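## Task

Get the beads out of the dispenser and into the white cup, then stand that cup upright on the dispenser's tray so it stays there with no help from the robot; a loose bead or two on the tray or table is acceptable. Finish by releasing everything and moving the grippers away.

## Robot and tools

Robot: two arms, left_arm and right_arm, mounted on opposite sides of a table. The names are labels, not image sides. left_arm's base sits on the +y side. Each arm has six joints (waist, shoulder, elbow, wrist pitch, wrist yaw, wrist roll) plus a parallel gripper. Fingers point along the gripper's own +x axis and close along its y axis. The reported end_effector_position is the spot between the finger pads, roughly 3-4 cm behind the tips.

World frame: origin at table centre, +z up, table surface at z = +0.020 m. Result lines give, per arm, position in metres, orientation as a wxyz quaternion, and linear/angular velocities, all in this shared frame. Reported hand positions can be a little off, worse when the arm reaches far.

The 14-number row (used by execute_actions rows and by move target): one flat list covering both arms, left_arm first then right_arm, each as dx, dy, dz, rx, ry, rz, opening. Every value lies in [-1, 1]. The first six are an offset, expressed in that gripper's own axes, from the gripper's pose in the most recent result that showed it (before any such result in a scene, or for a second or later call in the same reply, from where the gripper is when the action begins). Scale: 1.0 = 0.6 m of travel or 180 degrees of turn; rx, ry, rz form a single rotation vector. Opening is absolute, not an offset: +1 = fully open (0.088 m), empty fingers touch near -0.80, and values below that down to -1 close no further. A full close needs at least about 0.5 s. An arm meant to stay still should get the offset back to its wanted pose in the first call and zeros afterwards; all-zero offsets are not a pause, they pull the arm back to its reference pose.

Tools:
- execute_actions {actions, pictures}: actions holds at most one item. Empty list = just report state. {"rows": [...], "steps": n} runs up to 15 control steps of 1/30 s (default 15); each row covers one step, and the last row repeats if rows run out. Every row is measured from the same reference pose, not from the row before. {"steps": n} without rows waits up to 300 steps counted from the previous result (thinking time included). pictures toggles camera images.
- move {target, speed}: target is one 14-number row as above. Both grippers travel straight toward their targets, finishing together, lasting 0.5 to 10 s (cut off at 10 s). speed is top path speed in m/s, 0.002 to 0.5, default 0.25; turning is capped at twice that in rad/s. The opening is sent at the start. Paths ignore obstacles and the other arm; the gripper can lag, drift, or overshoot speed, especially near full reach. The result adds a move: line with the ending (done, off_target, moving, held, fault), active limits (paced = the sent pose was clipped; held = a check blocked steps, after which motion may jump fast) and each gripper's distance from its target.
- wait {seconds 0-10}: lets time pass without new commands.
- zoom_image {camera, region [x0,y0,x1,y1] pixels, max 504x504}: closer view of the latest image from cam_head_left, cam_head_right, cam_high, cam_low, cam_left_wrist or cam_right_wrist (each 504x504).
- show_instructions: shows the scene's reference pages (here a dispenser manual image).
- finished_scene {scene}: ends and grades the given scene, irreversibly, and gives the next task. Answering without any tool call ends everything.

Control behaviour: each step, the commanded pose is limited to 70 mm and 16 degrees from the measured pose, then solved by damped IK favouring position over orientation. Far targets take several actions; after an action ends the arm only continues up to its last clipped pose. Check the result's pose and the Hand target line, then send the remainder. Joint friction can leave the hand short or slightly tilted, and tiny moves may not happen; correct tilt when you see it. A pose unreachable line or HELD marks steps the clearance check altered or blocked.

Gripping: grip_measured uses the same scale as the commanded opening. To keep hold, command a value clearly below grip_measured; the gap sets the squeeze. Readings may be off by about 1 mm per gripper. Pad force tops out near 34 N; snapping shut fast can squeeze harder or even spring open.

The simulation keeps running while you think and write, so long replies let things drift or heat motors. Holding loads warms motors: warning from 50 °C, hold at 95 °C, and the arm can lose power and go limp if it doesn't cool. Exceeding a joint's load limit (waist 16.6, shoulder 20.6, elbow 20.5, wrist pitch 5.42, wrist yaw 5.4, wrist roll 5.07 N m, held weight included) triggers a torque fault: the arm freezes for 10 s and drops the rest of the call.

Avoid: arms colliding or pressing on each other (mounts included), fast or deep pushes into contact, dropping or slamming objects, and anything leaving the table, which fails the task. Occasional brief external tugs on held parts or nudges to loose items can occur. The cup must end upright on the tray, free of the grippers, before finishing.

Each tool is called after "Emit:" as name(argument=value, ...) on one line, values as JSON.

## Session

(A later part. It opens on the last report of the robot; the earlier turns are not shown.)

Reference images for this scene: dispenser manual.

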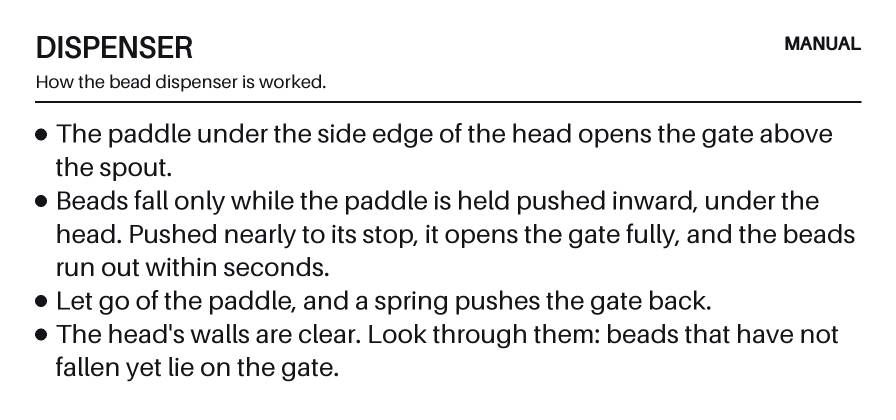

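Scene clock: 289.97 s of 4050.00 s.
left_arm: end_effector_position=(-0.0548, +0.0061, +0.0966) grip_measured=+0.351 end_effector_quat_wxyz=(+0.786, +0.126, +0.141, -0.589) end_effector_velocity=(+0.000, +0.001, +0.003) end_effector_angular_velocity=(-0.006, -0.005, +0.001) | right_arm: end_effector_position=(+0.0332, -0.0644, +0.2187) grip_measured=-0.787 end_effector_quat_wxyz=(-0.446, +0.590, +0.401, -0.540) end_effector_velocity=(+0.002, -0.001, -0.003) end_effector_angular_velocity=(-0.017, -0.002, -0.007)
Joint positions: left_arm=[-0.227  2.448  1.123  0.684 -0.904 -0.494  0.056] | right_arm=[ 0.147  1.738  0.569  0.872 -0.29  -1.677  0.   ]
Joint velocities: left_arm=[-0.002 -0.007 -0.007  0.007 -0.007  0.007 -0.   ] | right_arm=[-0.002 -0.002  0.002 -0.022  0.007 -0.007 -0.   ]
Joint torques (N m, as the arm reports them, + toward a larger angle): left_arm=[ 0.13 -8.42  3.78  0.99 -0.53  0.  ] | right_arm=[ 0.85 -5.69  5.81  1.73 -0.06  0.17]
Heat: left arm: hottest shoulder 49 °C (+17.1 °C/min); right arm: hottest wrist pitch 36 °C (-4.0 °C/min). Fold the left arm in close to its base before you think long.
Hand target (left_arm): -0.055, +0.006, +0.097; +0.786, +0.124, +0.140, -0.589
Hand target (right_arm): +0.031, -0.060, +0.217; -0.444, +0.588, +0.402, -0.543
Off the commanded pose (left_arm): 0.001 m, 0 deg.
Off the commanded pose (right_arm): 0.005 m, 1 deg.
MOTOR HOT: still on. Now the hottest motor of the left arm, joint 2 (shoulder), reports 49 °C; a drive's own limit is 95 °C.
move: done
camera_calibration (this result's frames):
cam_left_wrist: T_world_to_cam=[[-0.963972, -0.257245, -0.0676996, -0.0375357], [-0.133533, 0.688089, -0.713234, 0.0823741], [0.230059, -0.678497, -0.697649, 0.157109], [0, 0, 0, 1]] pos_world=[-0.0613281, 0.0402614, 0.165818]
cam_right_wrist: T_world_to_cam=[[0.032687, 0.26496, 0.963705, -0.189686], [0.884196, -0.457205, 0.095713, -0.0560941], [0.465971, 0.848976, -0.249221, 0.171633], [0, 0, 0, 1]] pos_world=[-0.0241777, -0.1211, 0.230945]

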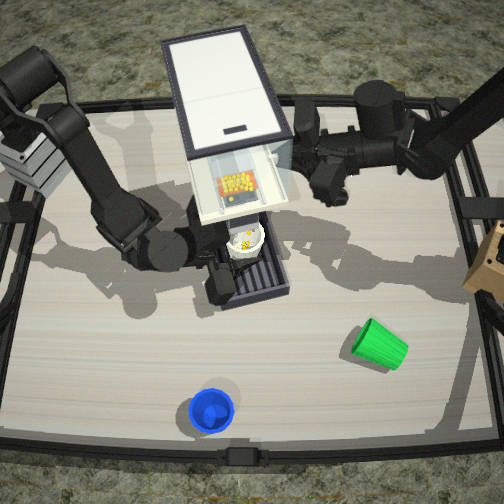

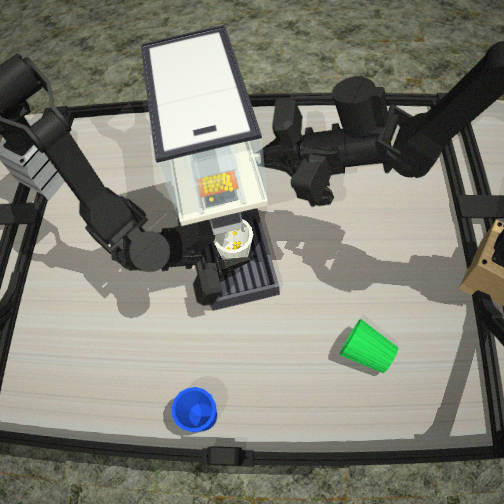

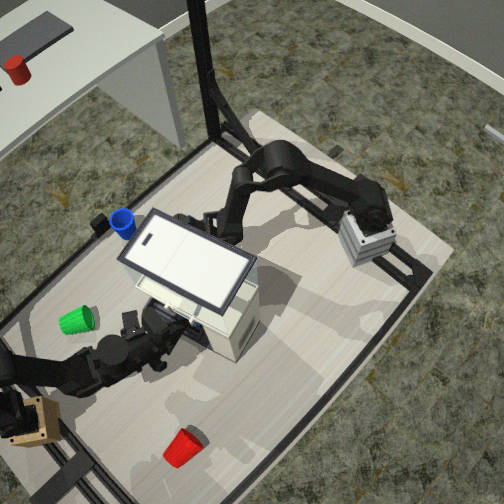

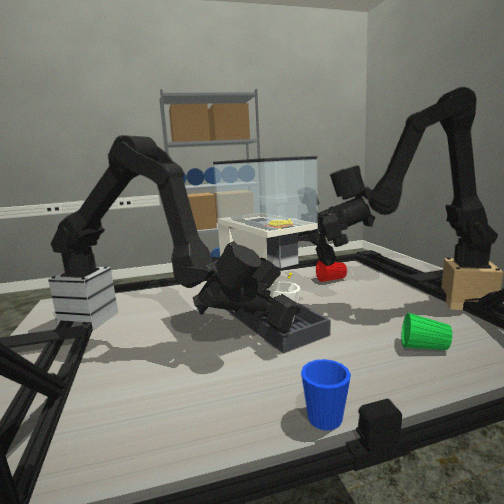

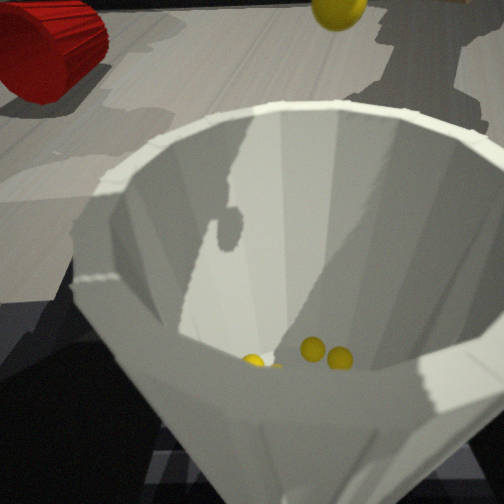

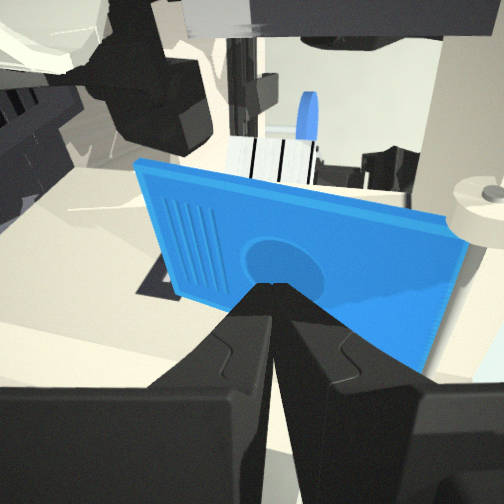

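Emit:
wait(seconds=3)

Emit:
zoom_image(camera="cam_head_left", region=[170,140,320,310])

Scene clock: 294.83 s of 4050.00 s.
left_arm: end_effector_position=(-0.0547, +0.0063, +0.0961) grip_measured=+0.351 end_effector_quat_wxyz=(+0.786, +0.127, +0.141, -0.589) end_effector_velocity=(+0.001, +0.001, +0.000) end_effector_angular_velocity=(-0.003, +0.011, +0.012) | right_arm: end_effector_position=(+0.0332, -0.0639, +0.2186) grip_measured=-0.787 end_effector_quat_wxyz=(-0.446, +0.590, +0.401, -0.540) end_effector_velocity=(-0.005, +0.000, +0.002) end_effector_angular_velocity=(+0.010, -0.000, +0.035)
Joint positions: left_arm=[-0.227  2.448  1.123  0.684 -0.903 -0.494  0.056] | right_arm=[ 0.148  1.739  0.571  0.872 -0.289 -1.677  0.   ]
Joint velocities: left_arm=[-0.002 -0.002 -0.002 -0.007 -0.007 -0.022 -0.001] | right_arm=[-0.002 -0.002 -0.002  0.007 -0.037 -0.007 -0.   ]
Joint torques (N m, as the arm reports them, + toward a larger angle): left_arm=[ 0.1  -8.47  3.86  1.   -0.55  0.02] | right_arm=[ 0.89 -5.68  5.79  1.76 -0.09  0.17]
Heat: left arm: hottest shoulder 49 °C (+16.1 °C/min); right arm: hottest wrist pitch 36 °C (-3.0 °C/min). Fold the left arm in close to its base before you think long.
Hand target (left_arm): -0.055, +0.006, +0.097; +0.786, +0.124, +0.140, -0.589
Hand target (right_arm): +0.031, -0.060, +0.217; -0.444, +0.588, +0.402, -0.543
Off the commanded pose (left_arm): 0.001 m, 0 deg.
Off the commanded pose (right_arm): 0.005 m, 1 deg.
MOTOR HOT: still on. Now the hottest motor of the left arm, joint 2 (shoulder), reports 49 °C; a drive's own limit is 95 °C.
Steps of this call (steps 1 to 146: nothing new was sent). Readings (end_effector_position):
1: left_arm (-0.0548, +0.0061, +0.0966) | right_arm (+0.0331, -0.0643, +0.2186)
2: left_arm (-0.0548, +0.0061, +0.0966) | right_arm (+0.0331, -0.0643, +0.2186)
4: left_arm (-0.0548, +0.0061, +0.0966) | right_arm (+0.0331, -0.0643, +0.2186)
8: left_arm (-0.0548, +0.0061, +0.0966) | right_arm (+0.0332, -0.0642, +0.2186)
146: the state above
camera_calibration (this result's frames):
cam_left_wrist: T_world_to_cam=[[-0.964011, -0.256882, -0.0685185, -0.0373469], [-0.132909, 0.688852, -0.712614, 0.0819066], [0.230256, -0.677861, -0.698203, 0.156939], [0, 0, 0, 1]] pos_world=[-0.061253, 0.0403678, 0.165384]
cam_right_wrist: T_world_to_cam=[[0.0324809, 0.265044, 0.963689, -0.189713], [0.884192, -0.457167, 0.0959338, -0.0558954], [0.465994, 0.84897, -0.249199, 0.171247], [0, 0, 0, 1]] pos_world=[-0.0242158, -0.120655, 0.230862]

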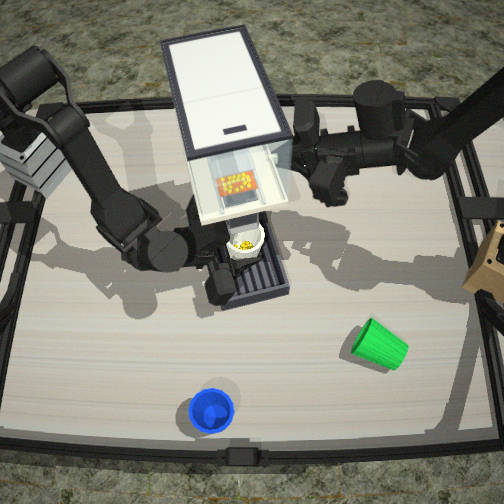

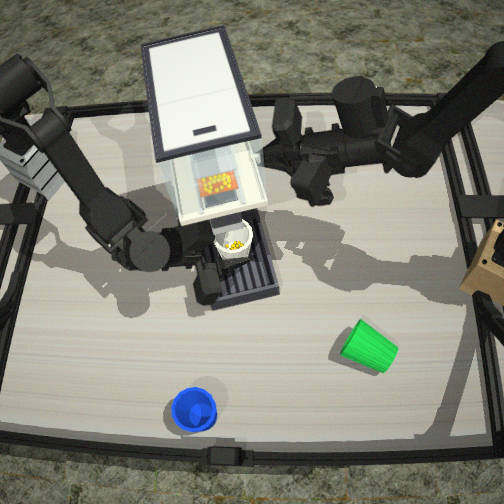

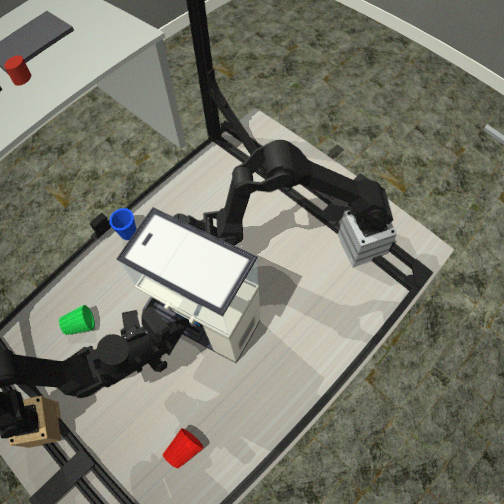

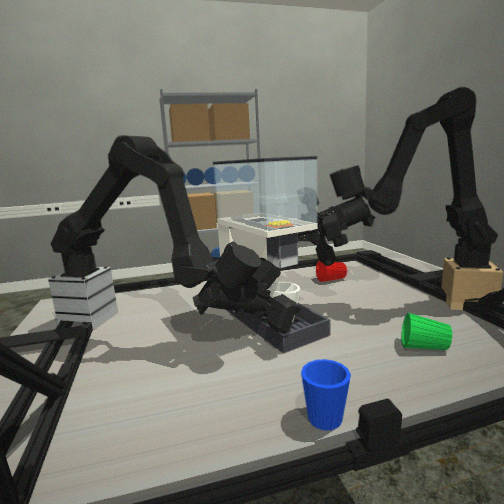

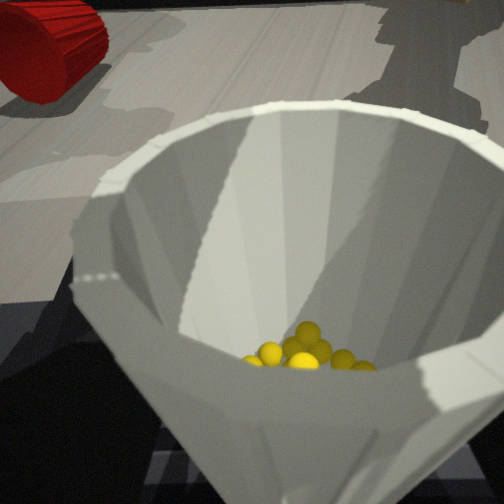

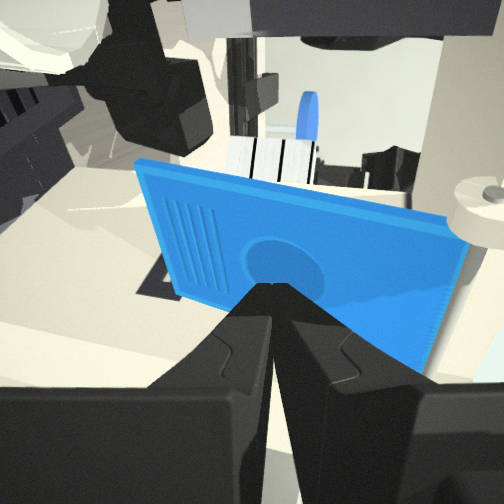

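Region (170, 140, 320, 310) of cam_head_left's 504x504 image, scaled by 2.965, with more detail than that image has; it fills the left 445 columns of this view, and the rest is white.

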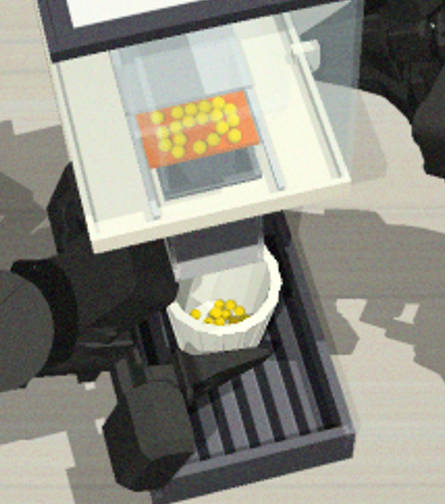

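Emit:
move(target=[0,0,0,0,0,0,-0.2,0.026,0.019,0.007,0,0,0,-1], speed=0.02)

Emit:
wait(seconds=2)

Emit:
zoom_image(camera="cam_head_left", region=[170,140,320,310])

Scene clock: 300.20 s of 4050.00 s.
left_arm: end_effector_position=(-0.0549, +0.0071, +0.0950) grip_measured=+0.350 end_effector_quat_wxyz=(+0.785, +0.130, +0.141, -0.590) end_effector_velocity=(+0.001, +0.001, +0.000) end_effector_angular_velocity=(+0.005, -0.015, +0.001) | right_arm: end_effector_position=(+0.0328, -0.0558, +0.2064) grip_measured=-0.787 end_effector_quat_wxyz=(-0.449, +0.592, +0.401, -0.536) end_effector_velocity=(-0.002, +0.002, +0.003) end_effector_angular_velocity=(+0.008, -0.038, +0.020)
Joint positions: left_arm=[-0.228  2.449  1.122  0.679 -0.901 -0.494  0.056] | right_arm=[ 0.165  1.816  0.584  0.945 -0.265 -1.671  0.   ]
Joint velocities: left_arm=[-0.002 -0.002 -0.002 -0.007 -0.007  0.007 -0.   ] | right_arm=[ 0.002 -0.002  0.002  0.007 -0.007 -0.037  0.   ]
Joint torques (N m, as the arm reports them, + toward a larger angle): left_arm=[ 0.19 -8.43  3.82  1.   -0.55 -0.03] | right_arm=[ 0.94 -5.57  5.43  1.86 -0.07  0.16]
Heat: left arm: hottest shoulder 49 °C (+13.0 °C/min); right arm: hottest wrist pitch 36 °C (-3.0 °C/min). Fold the left arm in close to its base before you think long.
Hand target (left_arm): -0.055, +0.006, +0.096; +0.786, +0.127, +0.141, -0.589
Hand target (right_arm): +0.030, -0.052, +0.203; -0.446, +0.590, +0.401, -0.540
Off the commanded pose (left_arm): 0.001 m, 0 deg.
Off the commanded pose (right_arm): 0.006 m, 1 deg.
MOTOR HOT: still on. Now the hottest motor of the left arm, joint 2 (shoulder), reports 49 °C; a drive's own limit is 95 °C.
move: done
camera_calibration (this result's frames):
cam_left_wrist: T_world_to_cam=[[-0.964488, -0.25395, -0.072605, -0.0371236], [-0.129006, 0.692804, -0.709493, 0.0804434], [0.230477, -0.674931, -0.700962, 0.157033], [0, 0, 0, 1]] pos_world=[-0.0616202, 0.0408276, 0.164453]
cam_right_wrist: T_world_to_cam=[[0.0307833, 0.259654, 0.965211, -0.180694], [0.880028, -0.464911, 0.0970003, -0.0512123], [0.473924, 0.846426, -0.242814, 0.159792], [0, 0, 0, 1]] pos_world=[-0.0250987, -0.112144, 0.218175]

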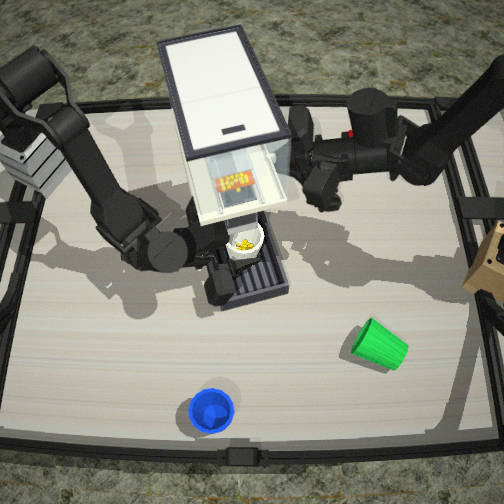

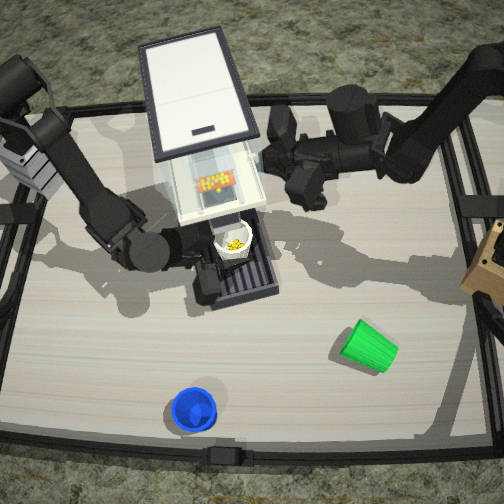

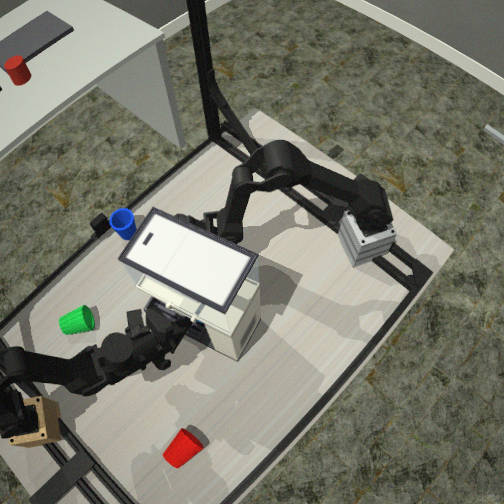

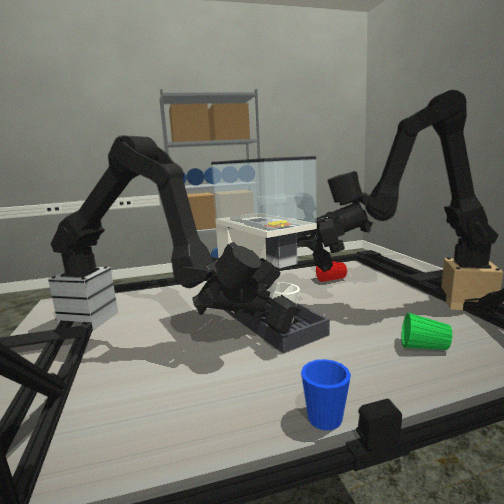

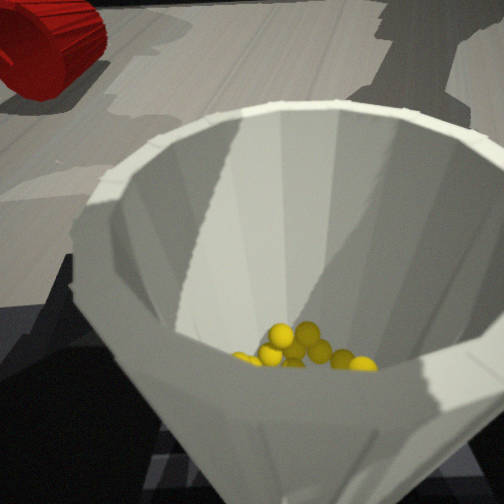

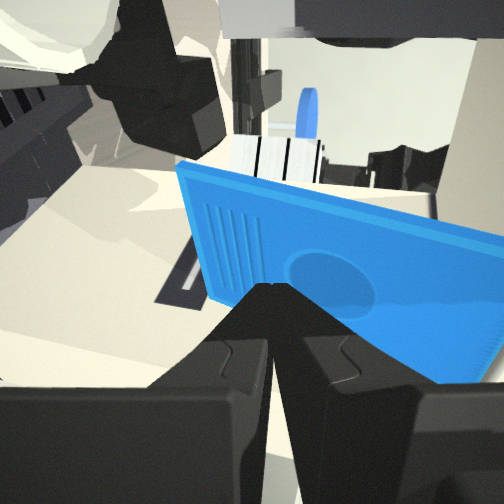

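Scene clock: 302.20 s of 4050.00 s.
left_arm: end_effector_position=(-0.0548, +0.0072, +0.0948) grip_measured=+0.350 end_effector_quat_wxyz=(+0.785, +0.130, +0.141, -0.589) end_effector_velocity=(+0.004, +0.001, +0.001) end_effector_angular_velocity=(-0.011, -0.015, +0.030) | right_arm: end_effector_position=(+0.0329, -0.0556, +0.2064) grip_measured=-0.787 end_effector_quat_wxyz=(-0.449, +0.592, +0.401, -0.536) end_effector_velocity=(-0.000, -0.001, -0.001) end_effector_angular_velocity=(-0.005, +0.012, +0.003)
Joint positions: left_arm=[-0.228  2.449  1.122  0.679 -0.901 -0.494  0.056] | right_arm=[ 0.165  1.818  0.584  0.946 -0.265 -1.671  0.   ]
Joint velocities: left_arm=[-0.002  0.002  0.002 -0.007 -0.037 -0.007 -0.   ] | right_arm=[-0.002 -0.002 -0.002 -0.007 -0.007  0.007 -0.   ]
Joint torques (N m, as the arm reports them, + toward a larger angle): left_arm=[ 0.22 -8.46  3.85  1.03 -0.55 -0.01] | right_arm=[ 0.84 -5.67  5.37  1.85 -0.06  0.16]
Heat: left arm: hottest shoulder 49 °C (+11.0 °C/min); right arm: hottest wrist pitch 36 °C (-2.0 °C/min). Fold the left arm in close to its base before you think long.
Hand target (left_arm): -0.055, +0.006, +0.096; +0.786, +0.127, +0.141, -0.589
Hand target (right_arm): +0.030, -0.052, +0.203; -0.446, +0.590, +0.401, -0.540
Off the commanded pose (left_arm): 0.002 m, 0 deg.
Off the commanded pose (right_arm): 0.006 m, 1 deg.
MOTOR HOT: still on. Now the hottest motor of the left arm, joint 2 (shoulder), reports 49 °C; a drive's own limit is 95 °C.
Steps of this call (steps 1 to 60: nothing new was sent). Readings (end_effector_position):
1: left_arm (-0.0549, +0.0071, +0.0950) | right_arm (+0.0328, -0.0557, +0.2065)
2: left_arm (-0.0549, +0.0071, +0.0950) | right_arm (+0.0328, -0.0557, +0.2065)
4: left_arm (-0.0549, +0.0071, +0.0950) | right_arm (+0.0328, -0.0557, +0.2064)
8: left_arm (-0.0549, +0.0071, +0.0950) | right_arm (+0.0328, -0.0557, +0.2064)
60: the state above
camera_calibration (this result's frames):
cam_left_wrist: T_world_to_cam=[[-0.964452, -0.253908, -0.0732348, -0.0369327], [-0.12865, 0.693212, -0.709159, 0.0801615], [0.230829, -0.674528, -0.701235, 0.156954], [0, 0, 0, 1]] pos_world=[-0.0615365, 0.0409235, 0.164204]
cam_right_wrist: T_world_to_cam=[[0.030645, 0.259313, 0.965307, -0.180741], [0.880014, -0.464945, 0.096962, -0.0511775], [0.473958, 0.846512, -0.242447, 0.159482], [0, 0, 0, 1]] pos_world=[-0.0250119, -0.111929, 0.218099]

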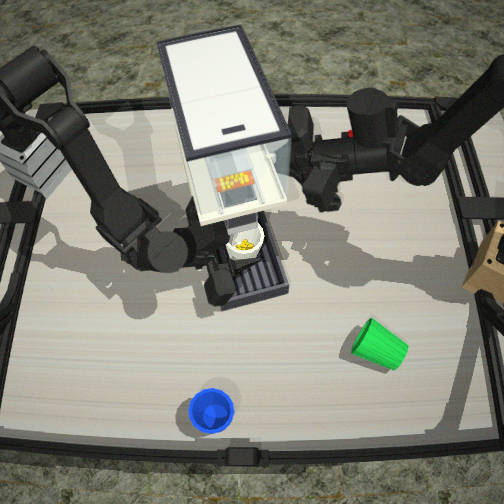

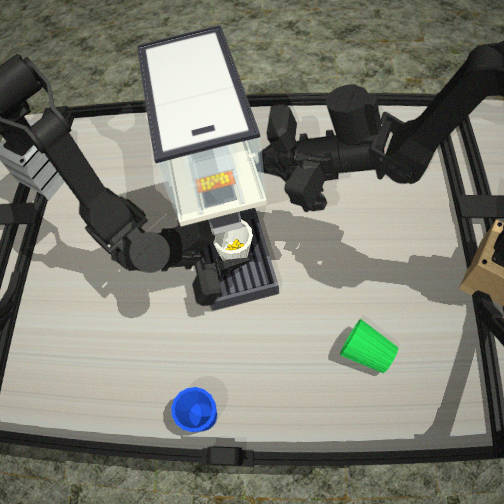

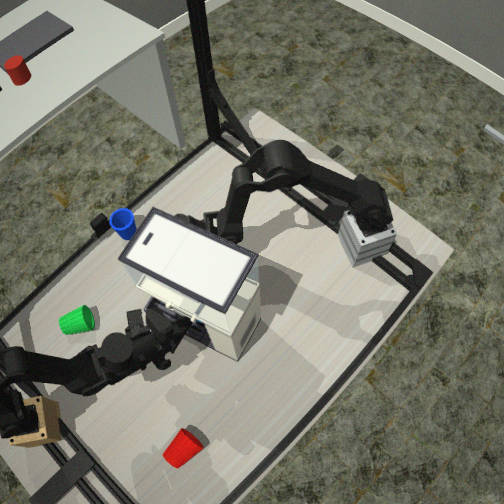

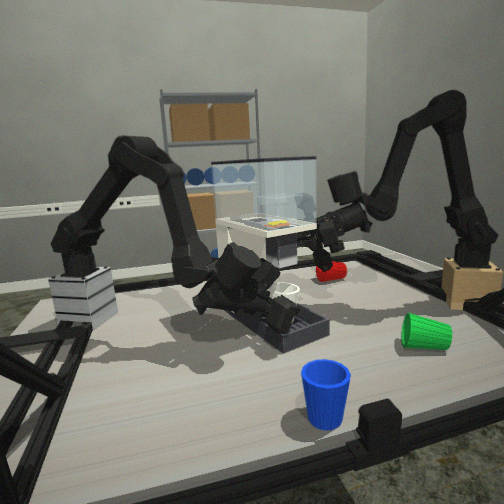

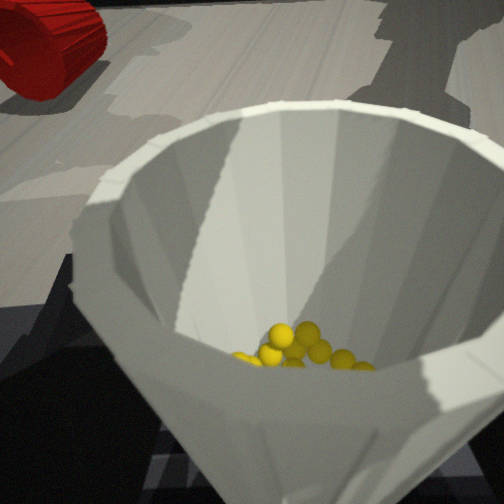

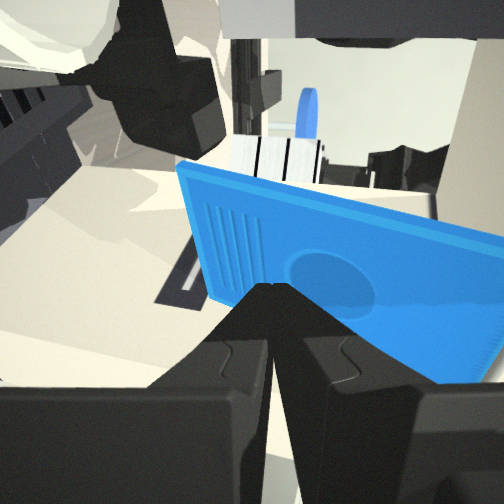

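Region (170, 140, 320, 310) of cam_head_left's 504x504 image, scaled by 2.965, with more detail than that image has; it fills the left 445 columns of this view, and the rest is white.

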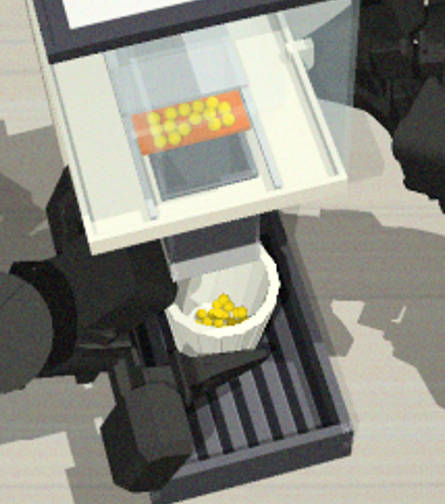

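Emit:
move(target=[0,0,0,0,0,0,-0.2,0.035,0.014,0.008,0,0,0,-1], speed=0.03)

Emit:
wait(seconds=1.5)

Emit:
zoom_image(camera="cam_head_left", region=[170,140,320,310])

Scene clock: 305.60 s of 4050.00 s.
left_arm: end_effector_position=(-0.0554, +0.0083, +0.0936) grip_measured=+0.350 end_effector_quat_wxyz=(+0.783, +0.134, +0.141, -0.590) end_effector_velocity=(-0.000, +0.000, +0.002) end_effector_angular_velocity=(-0.014, +0.021, +0.012) | right_arm: end_effector_position=(+0.0327, -0.0418, +0.1953) grip_measured=-0.787 end_effector_quat_wxyz=(-0.452, +0.593, +0.400, -0.532) end_effector_velocity=(+0.002, -0.000, -0.002) end_effector_angular_velocity=(-0.008, -0.006, -0.007)
Joint positions: left_arm=[-0.23   2.45   1.121  0.675 -0.899 -0.494  0.056] | right_arm=[ 0.186  1.902  0.626  0.994 -0.237 -1.664  0.   ]
Joint velocities: left_arm=[-0.002 -0.002 -0.002  0.007 -0.007 -0.022  0.   ] | right_arm=[-0.002  0.002  0.002 -0.007  0.007 -0.007 -0.   ]
Joint torques (N m, as the arm reports them, + toward a larger angle): left_arm=[ 0.28 -8.45  3.86  1.05 -0.56  0.  ] | right_arm=[ 0.83 -6.1   5.33  1.97 -0.06  0.16]
Heat: left arm: hottest shoulder 49 °C (+8.1 °C/min); right arm: hottest wrist pitch 36 °C (-2.0 °C/min). Fold the left arm in close to its base before you think long.
Hand target (left_arm): -0.055, +0.007, +0.095; +0.785, +0.130, +0.141, -0.589
Hand target (right_arm): +0.030, -0.037, +0.192; -0.449, +0.592, +0.401, -0.536
Off the commanded pose (left_arm): 0.002 m, 0 deg.
Off the commanded pose (right_arm): 0.006 m, 1 deg.
MOTOR HOT: still on. Now the hottest motor of the left arm, joint 2 (shoulder), reports 49 °C; a drive's own limit is 95 °C.
move: done
camera_calibration (this result's frames):
cam_left_wrist: T_world_to_cam=[[-0.965167, -0.249897, -0.0774908, -0.0369563], [-0.123955, 0.697579, -0.705704, 0.0784068], [0.230409, -0.671517, -0.704256, 0.157184], [0, 0, 0, 1]] pos_world=[-0.0621667, 0.0416215, 0.163166]
cam_right_wrist: T_world_to_cam=[[0.0296964, 0.256058, 0.966205, -0.173882], [0.876169, -0.471909, 0.0981333, -0.0438757], [0.481089, 0.843644, -0.238364, 0.144012], [0, 0, 0, 1]] pos_world=[-0.0256766, -0.0976768, 0.206638]

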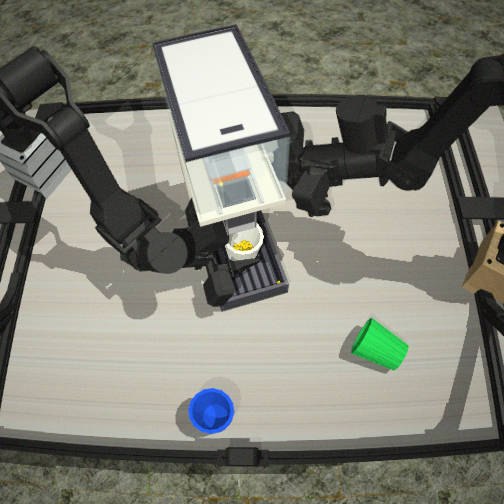

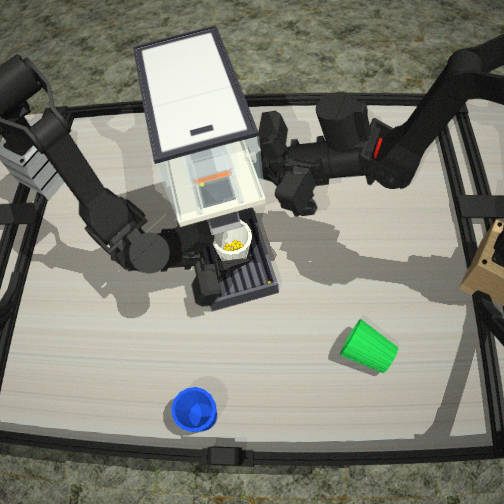

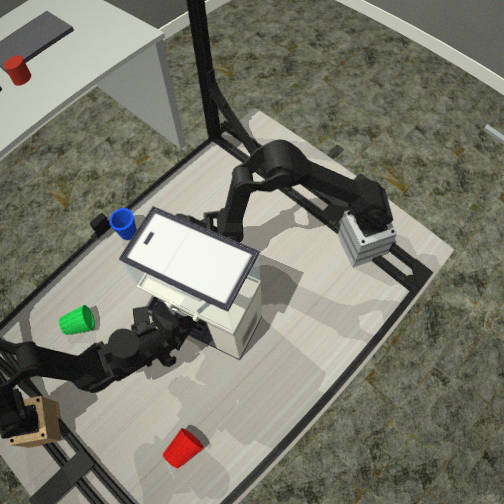

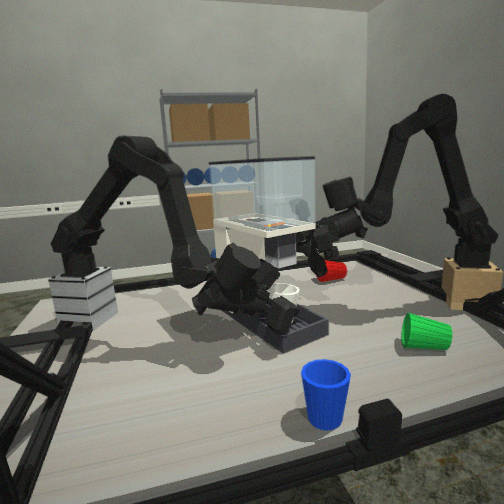

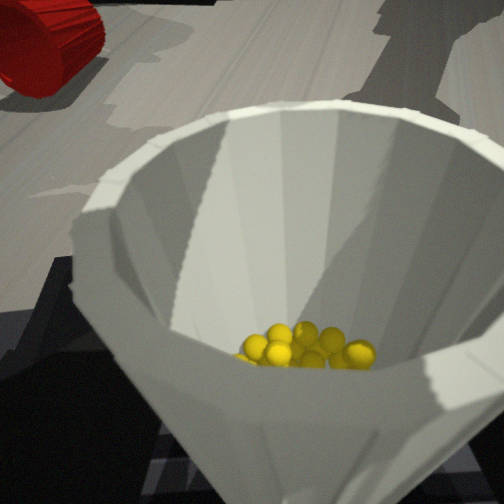

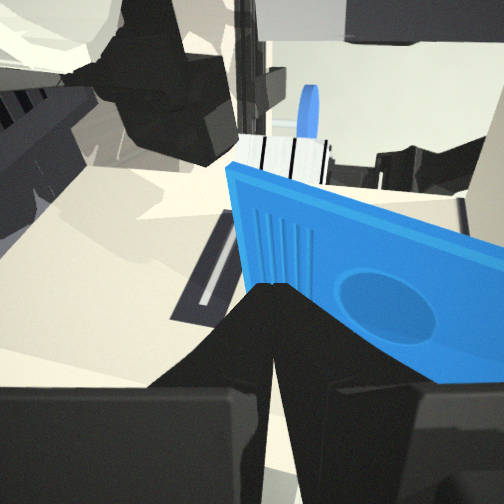

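Scene clock: 307.10 s of 4050.00 s.
left_arm: end_effector_position=(-0.0553, +0.0083, +0.0934) grip_measured=+0.350 end_effector_quat_wxyz=(+0.783, +0.134, +0.141, -0.590) end_effector_velocity=(+0.003, +0.001, +0.000) end_effector_angular_velocity=(+0.006, -0.028, +0.012) | right_arm: end_effector_position=(+0.0326, -0.0415, +0.1951) grip_measured=-0.787 end_effector_quat_wxyz=(-0.452, +0.593, +0.400, -0.533) end_effector_velocity=(-0.002, -0.001, -0.001) end_effector_angular_velocity=(-0.009, -0.017, +0.015)
Joint positions: left_arm=[-0.23   2.45   1.121  0.675 -0.899 -0.494  0.056] | right_arm=[ 0.187  1.903  0.627  0.994 -0.237 -1.664  0.   ]
Joint velocities: left_arm=[-0.002 -0.002  0.002 -0.022 -0.022  0.007 -0.   ] | right_arm=[ 0.002 -0.002 -0.002 -0.007 -0.007 -0.022 -0.   ]
Joint torques (N m, as the arm reports them, + toward a larger angle): left_arm=[ 0.24 -8.46  3.9   1.04 -0.56 -0.01] | right_arm=[ 0.88 -6.23  5.36  1.95 -0.05  0.16]
Heat: left arm: hottest shoulder 49 °C (+8.0 °C/min); right arm: hottest wrist pitch 36 °C (-2.0 °C/min). Fold the left arm in close to its base before you think long.
Hand target (left_arm): -0.055, +0.007, +0.095; +0.785, +0.130, +0.141, -0.589
Hand target (right_arm): +0.030, -0.037, +0.192; -0.449, +0.592, +0.401, -0.536
Off the commanded pose (left_arm): 0.002 m, 0 deg.
Off the commanded pose (right_arm): 0.005 m, 0 deg.
MOTOR HOT: still on. Now the hottest motor of the left arm, joint 2 (shoulder), reports 49 °C; a drive's own limit is 95 °C.
Steps of this call (steps 1 to 45: nothing new was sent). Readings (end_effector_position):
1: left_arm (-0.0554, +0.0083, +0.0936) | right_arm (+0.0325, -0.0416, +0.1952)
2: left_arm (-0.0554, +0.0083, +0.0936) | right_arm (+0.0326, -0.0416, +0.1953)
4: left_arm (-0.0554, +0.0083, +0.0936) | right_arm (+0.0326, -0.0415, +0.1953)
8: left_arm (-0.0554, +0.0083, +0.0936) | right_arm (+0.0326, -0.0415, +0.1951)
45: the state above
camera_calibration (this result's frames):
cam_left_wrist: T_world_to_cam=[[-0.965147, -0.249874, -0.0778052, -0.0368911], [-0.123777, 0.697782, -0.705535, 0.0782526], [0.230586, -0.671315, -0.704391, 0.157105], [0, 0, 0, 1]] pos_world=[-0.0621457, 0.0416455, 0.163003]
cam_right_wrist: T_world_to_cam=[[0.0295987, 0.256069, 0.966205, -0.173785], [0.876349, -0.471575, 0.0981333, -0.0436473], [0.480767, 0.843828, -0.238364, 0.14374], [0, 0, 0, 1]] pos_world=[-0.0257112, -0.0973734, 0.206458]

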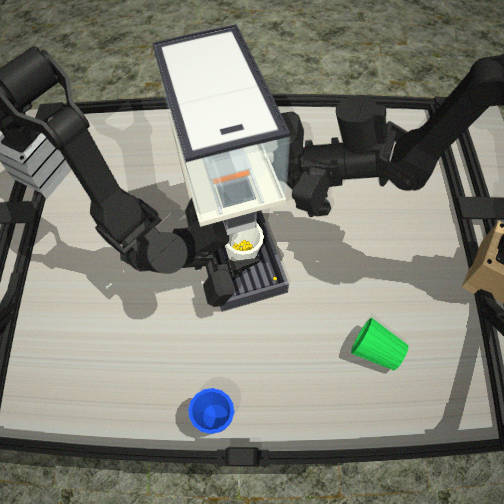

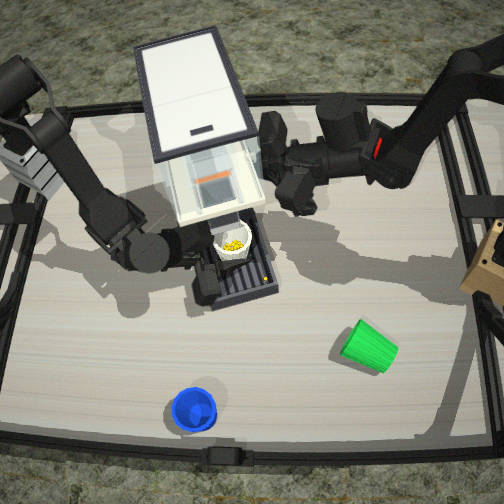

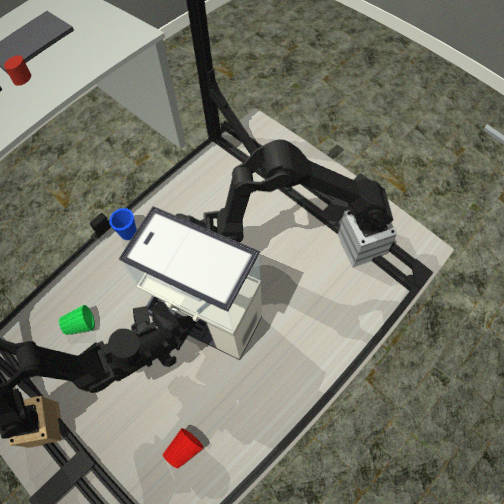

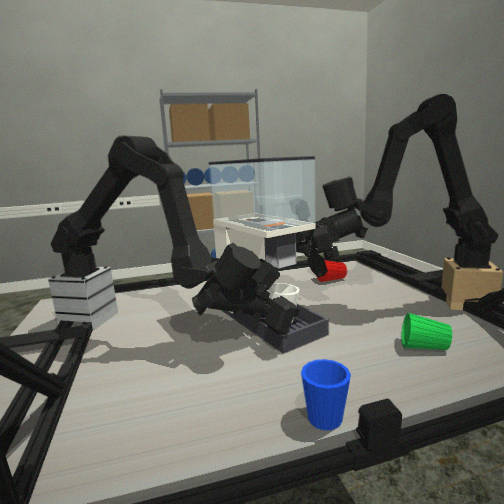

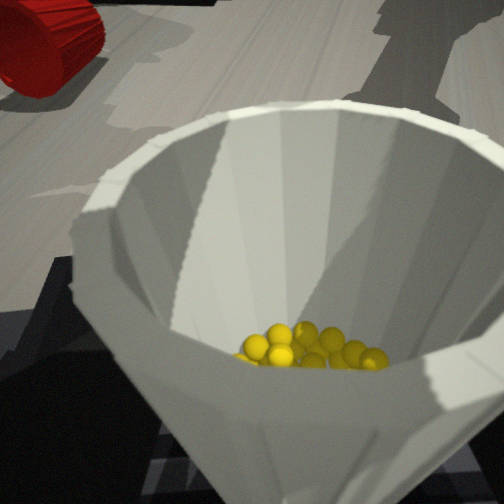

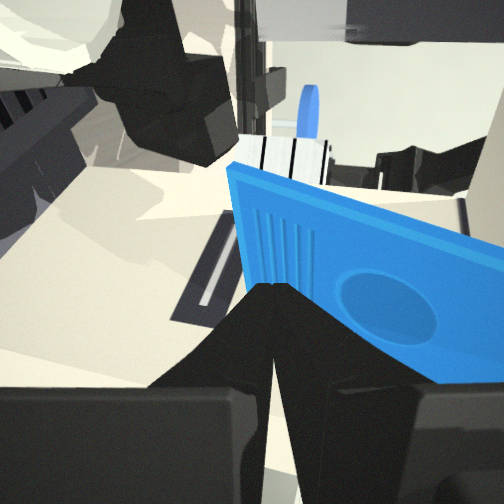

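Region (170, 140, 320, 310) of cam_head_left's 504x504 image, scaled by 2.965, with more detail than that image has; it fills the left 445 columns of this view, and the rest is white.

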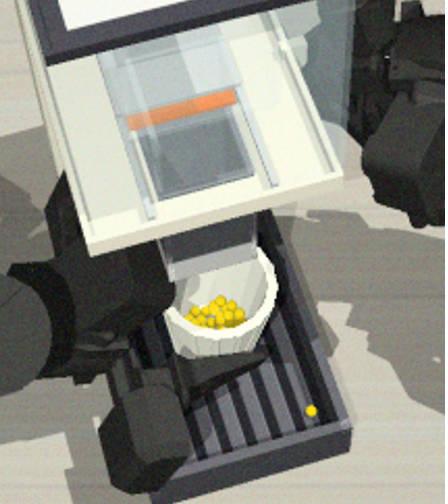

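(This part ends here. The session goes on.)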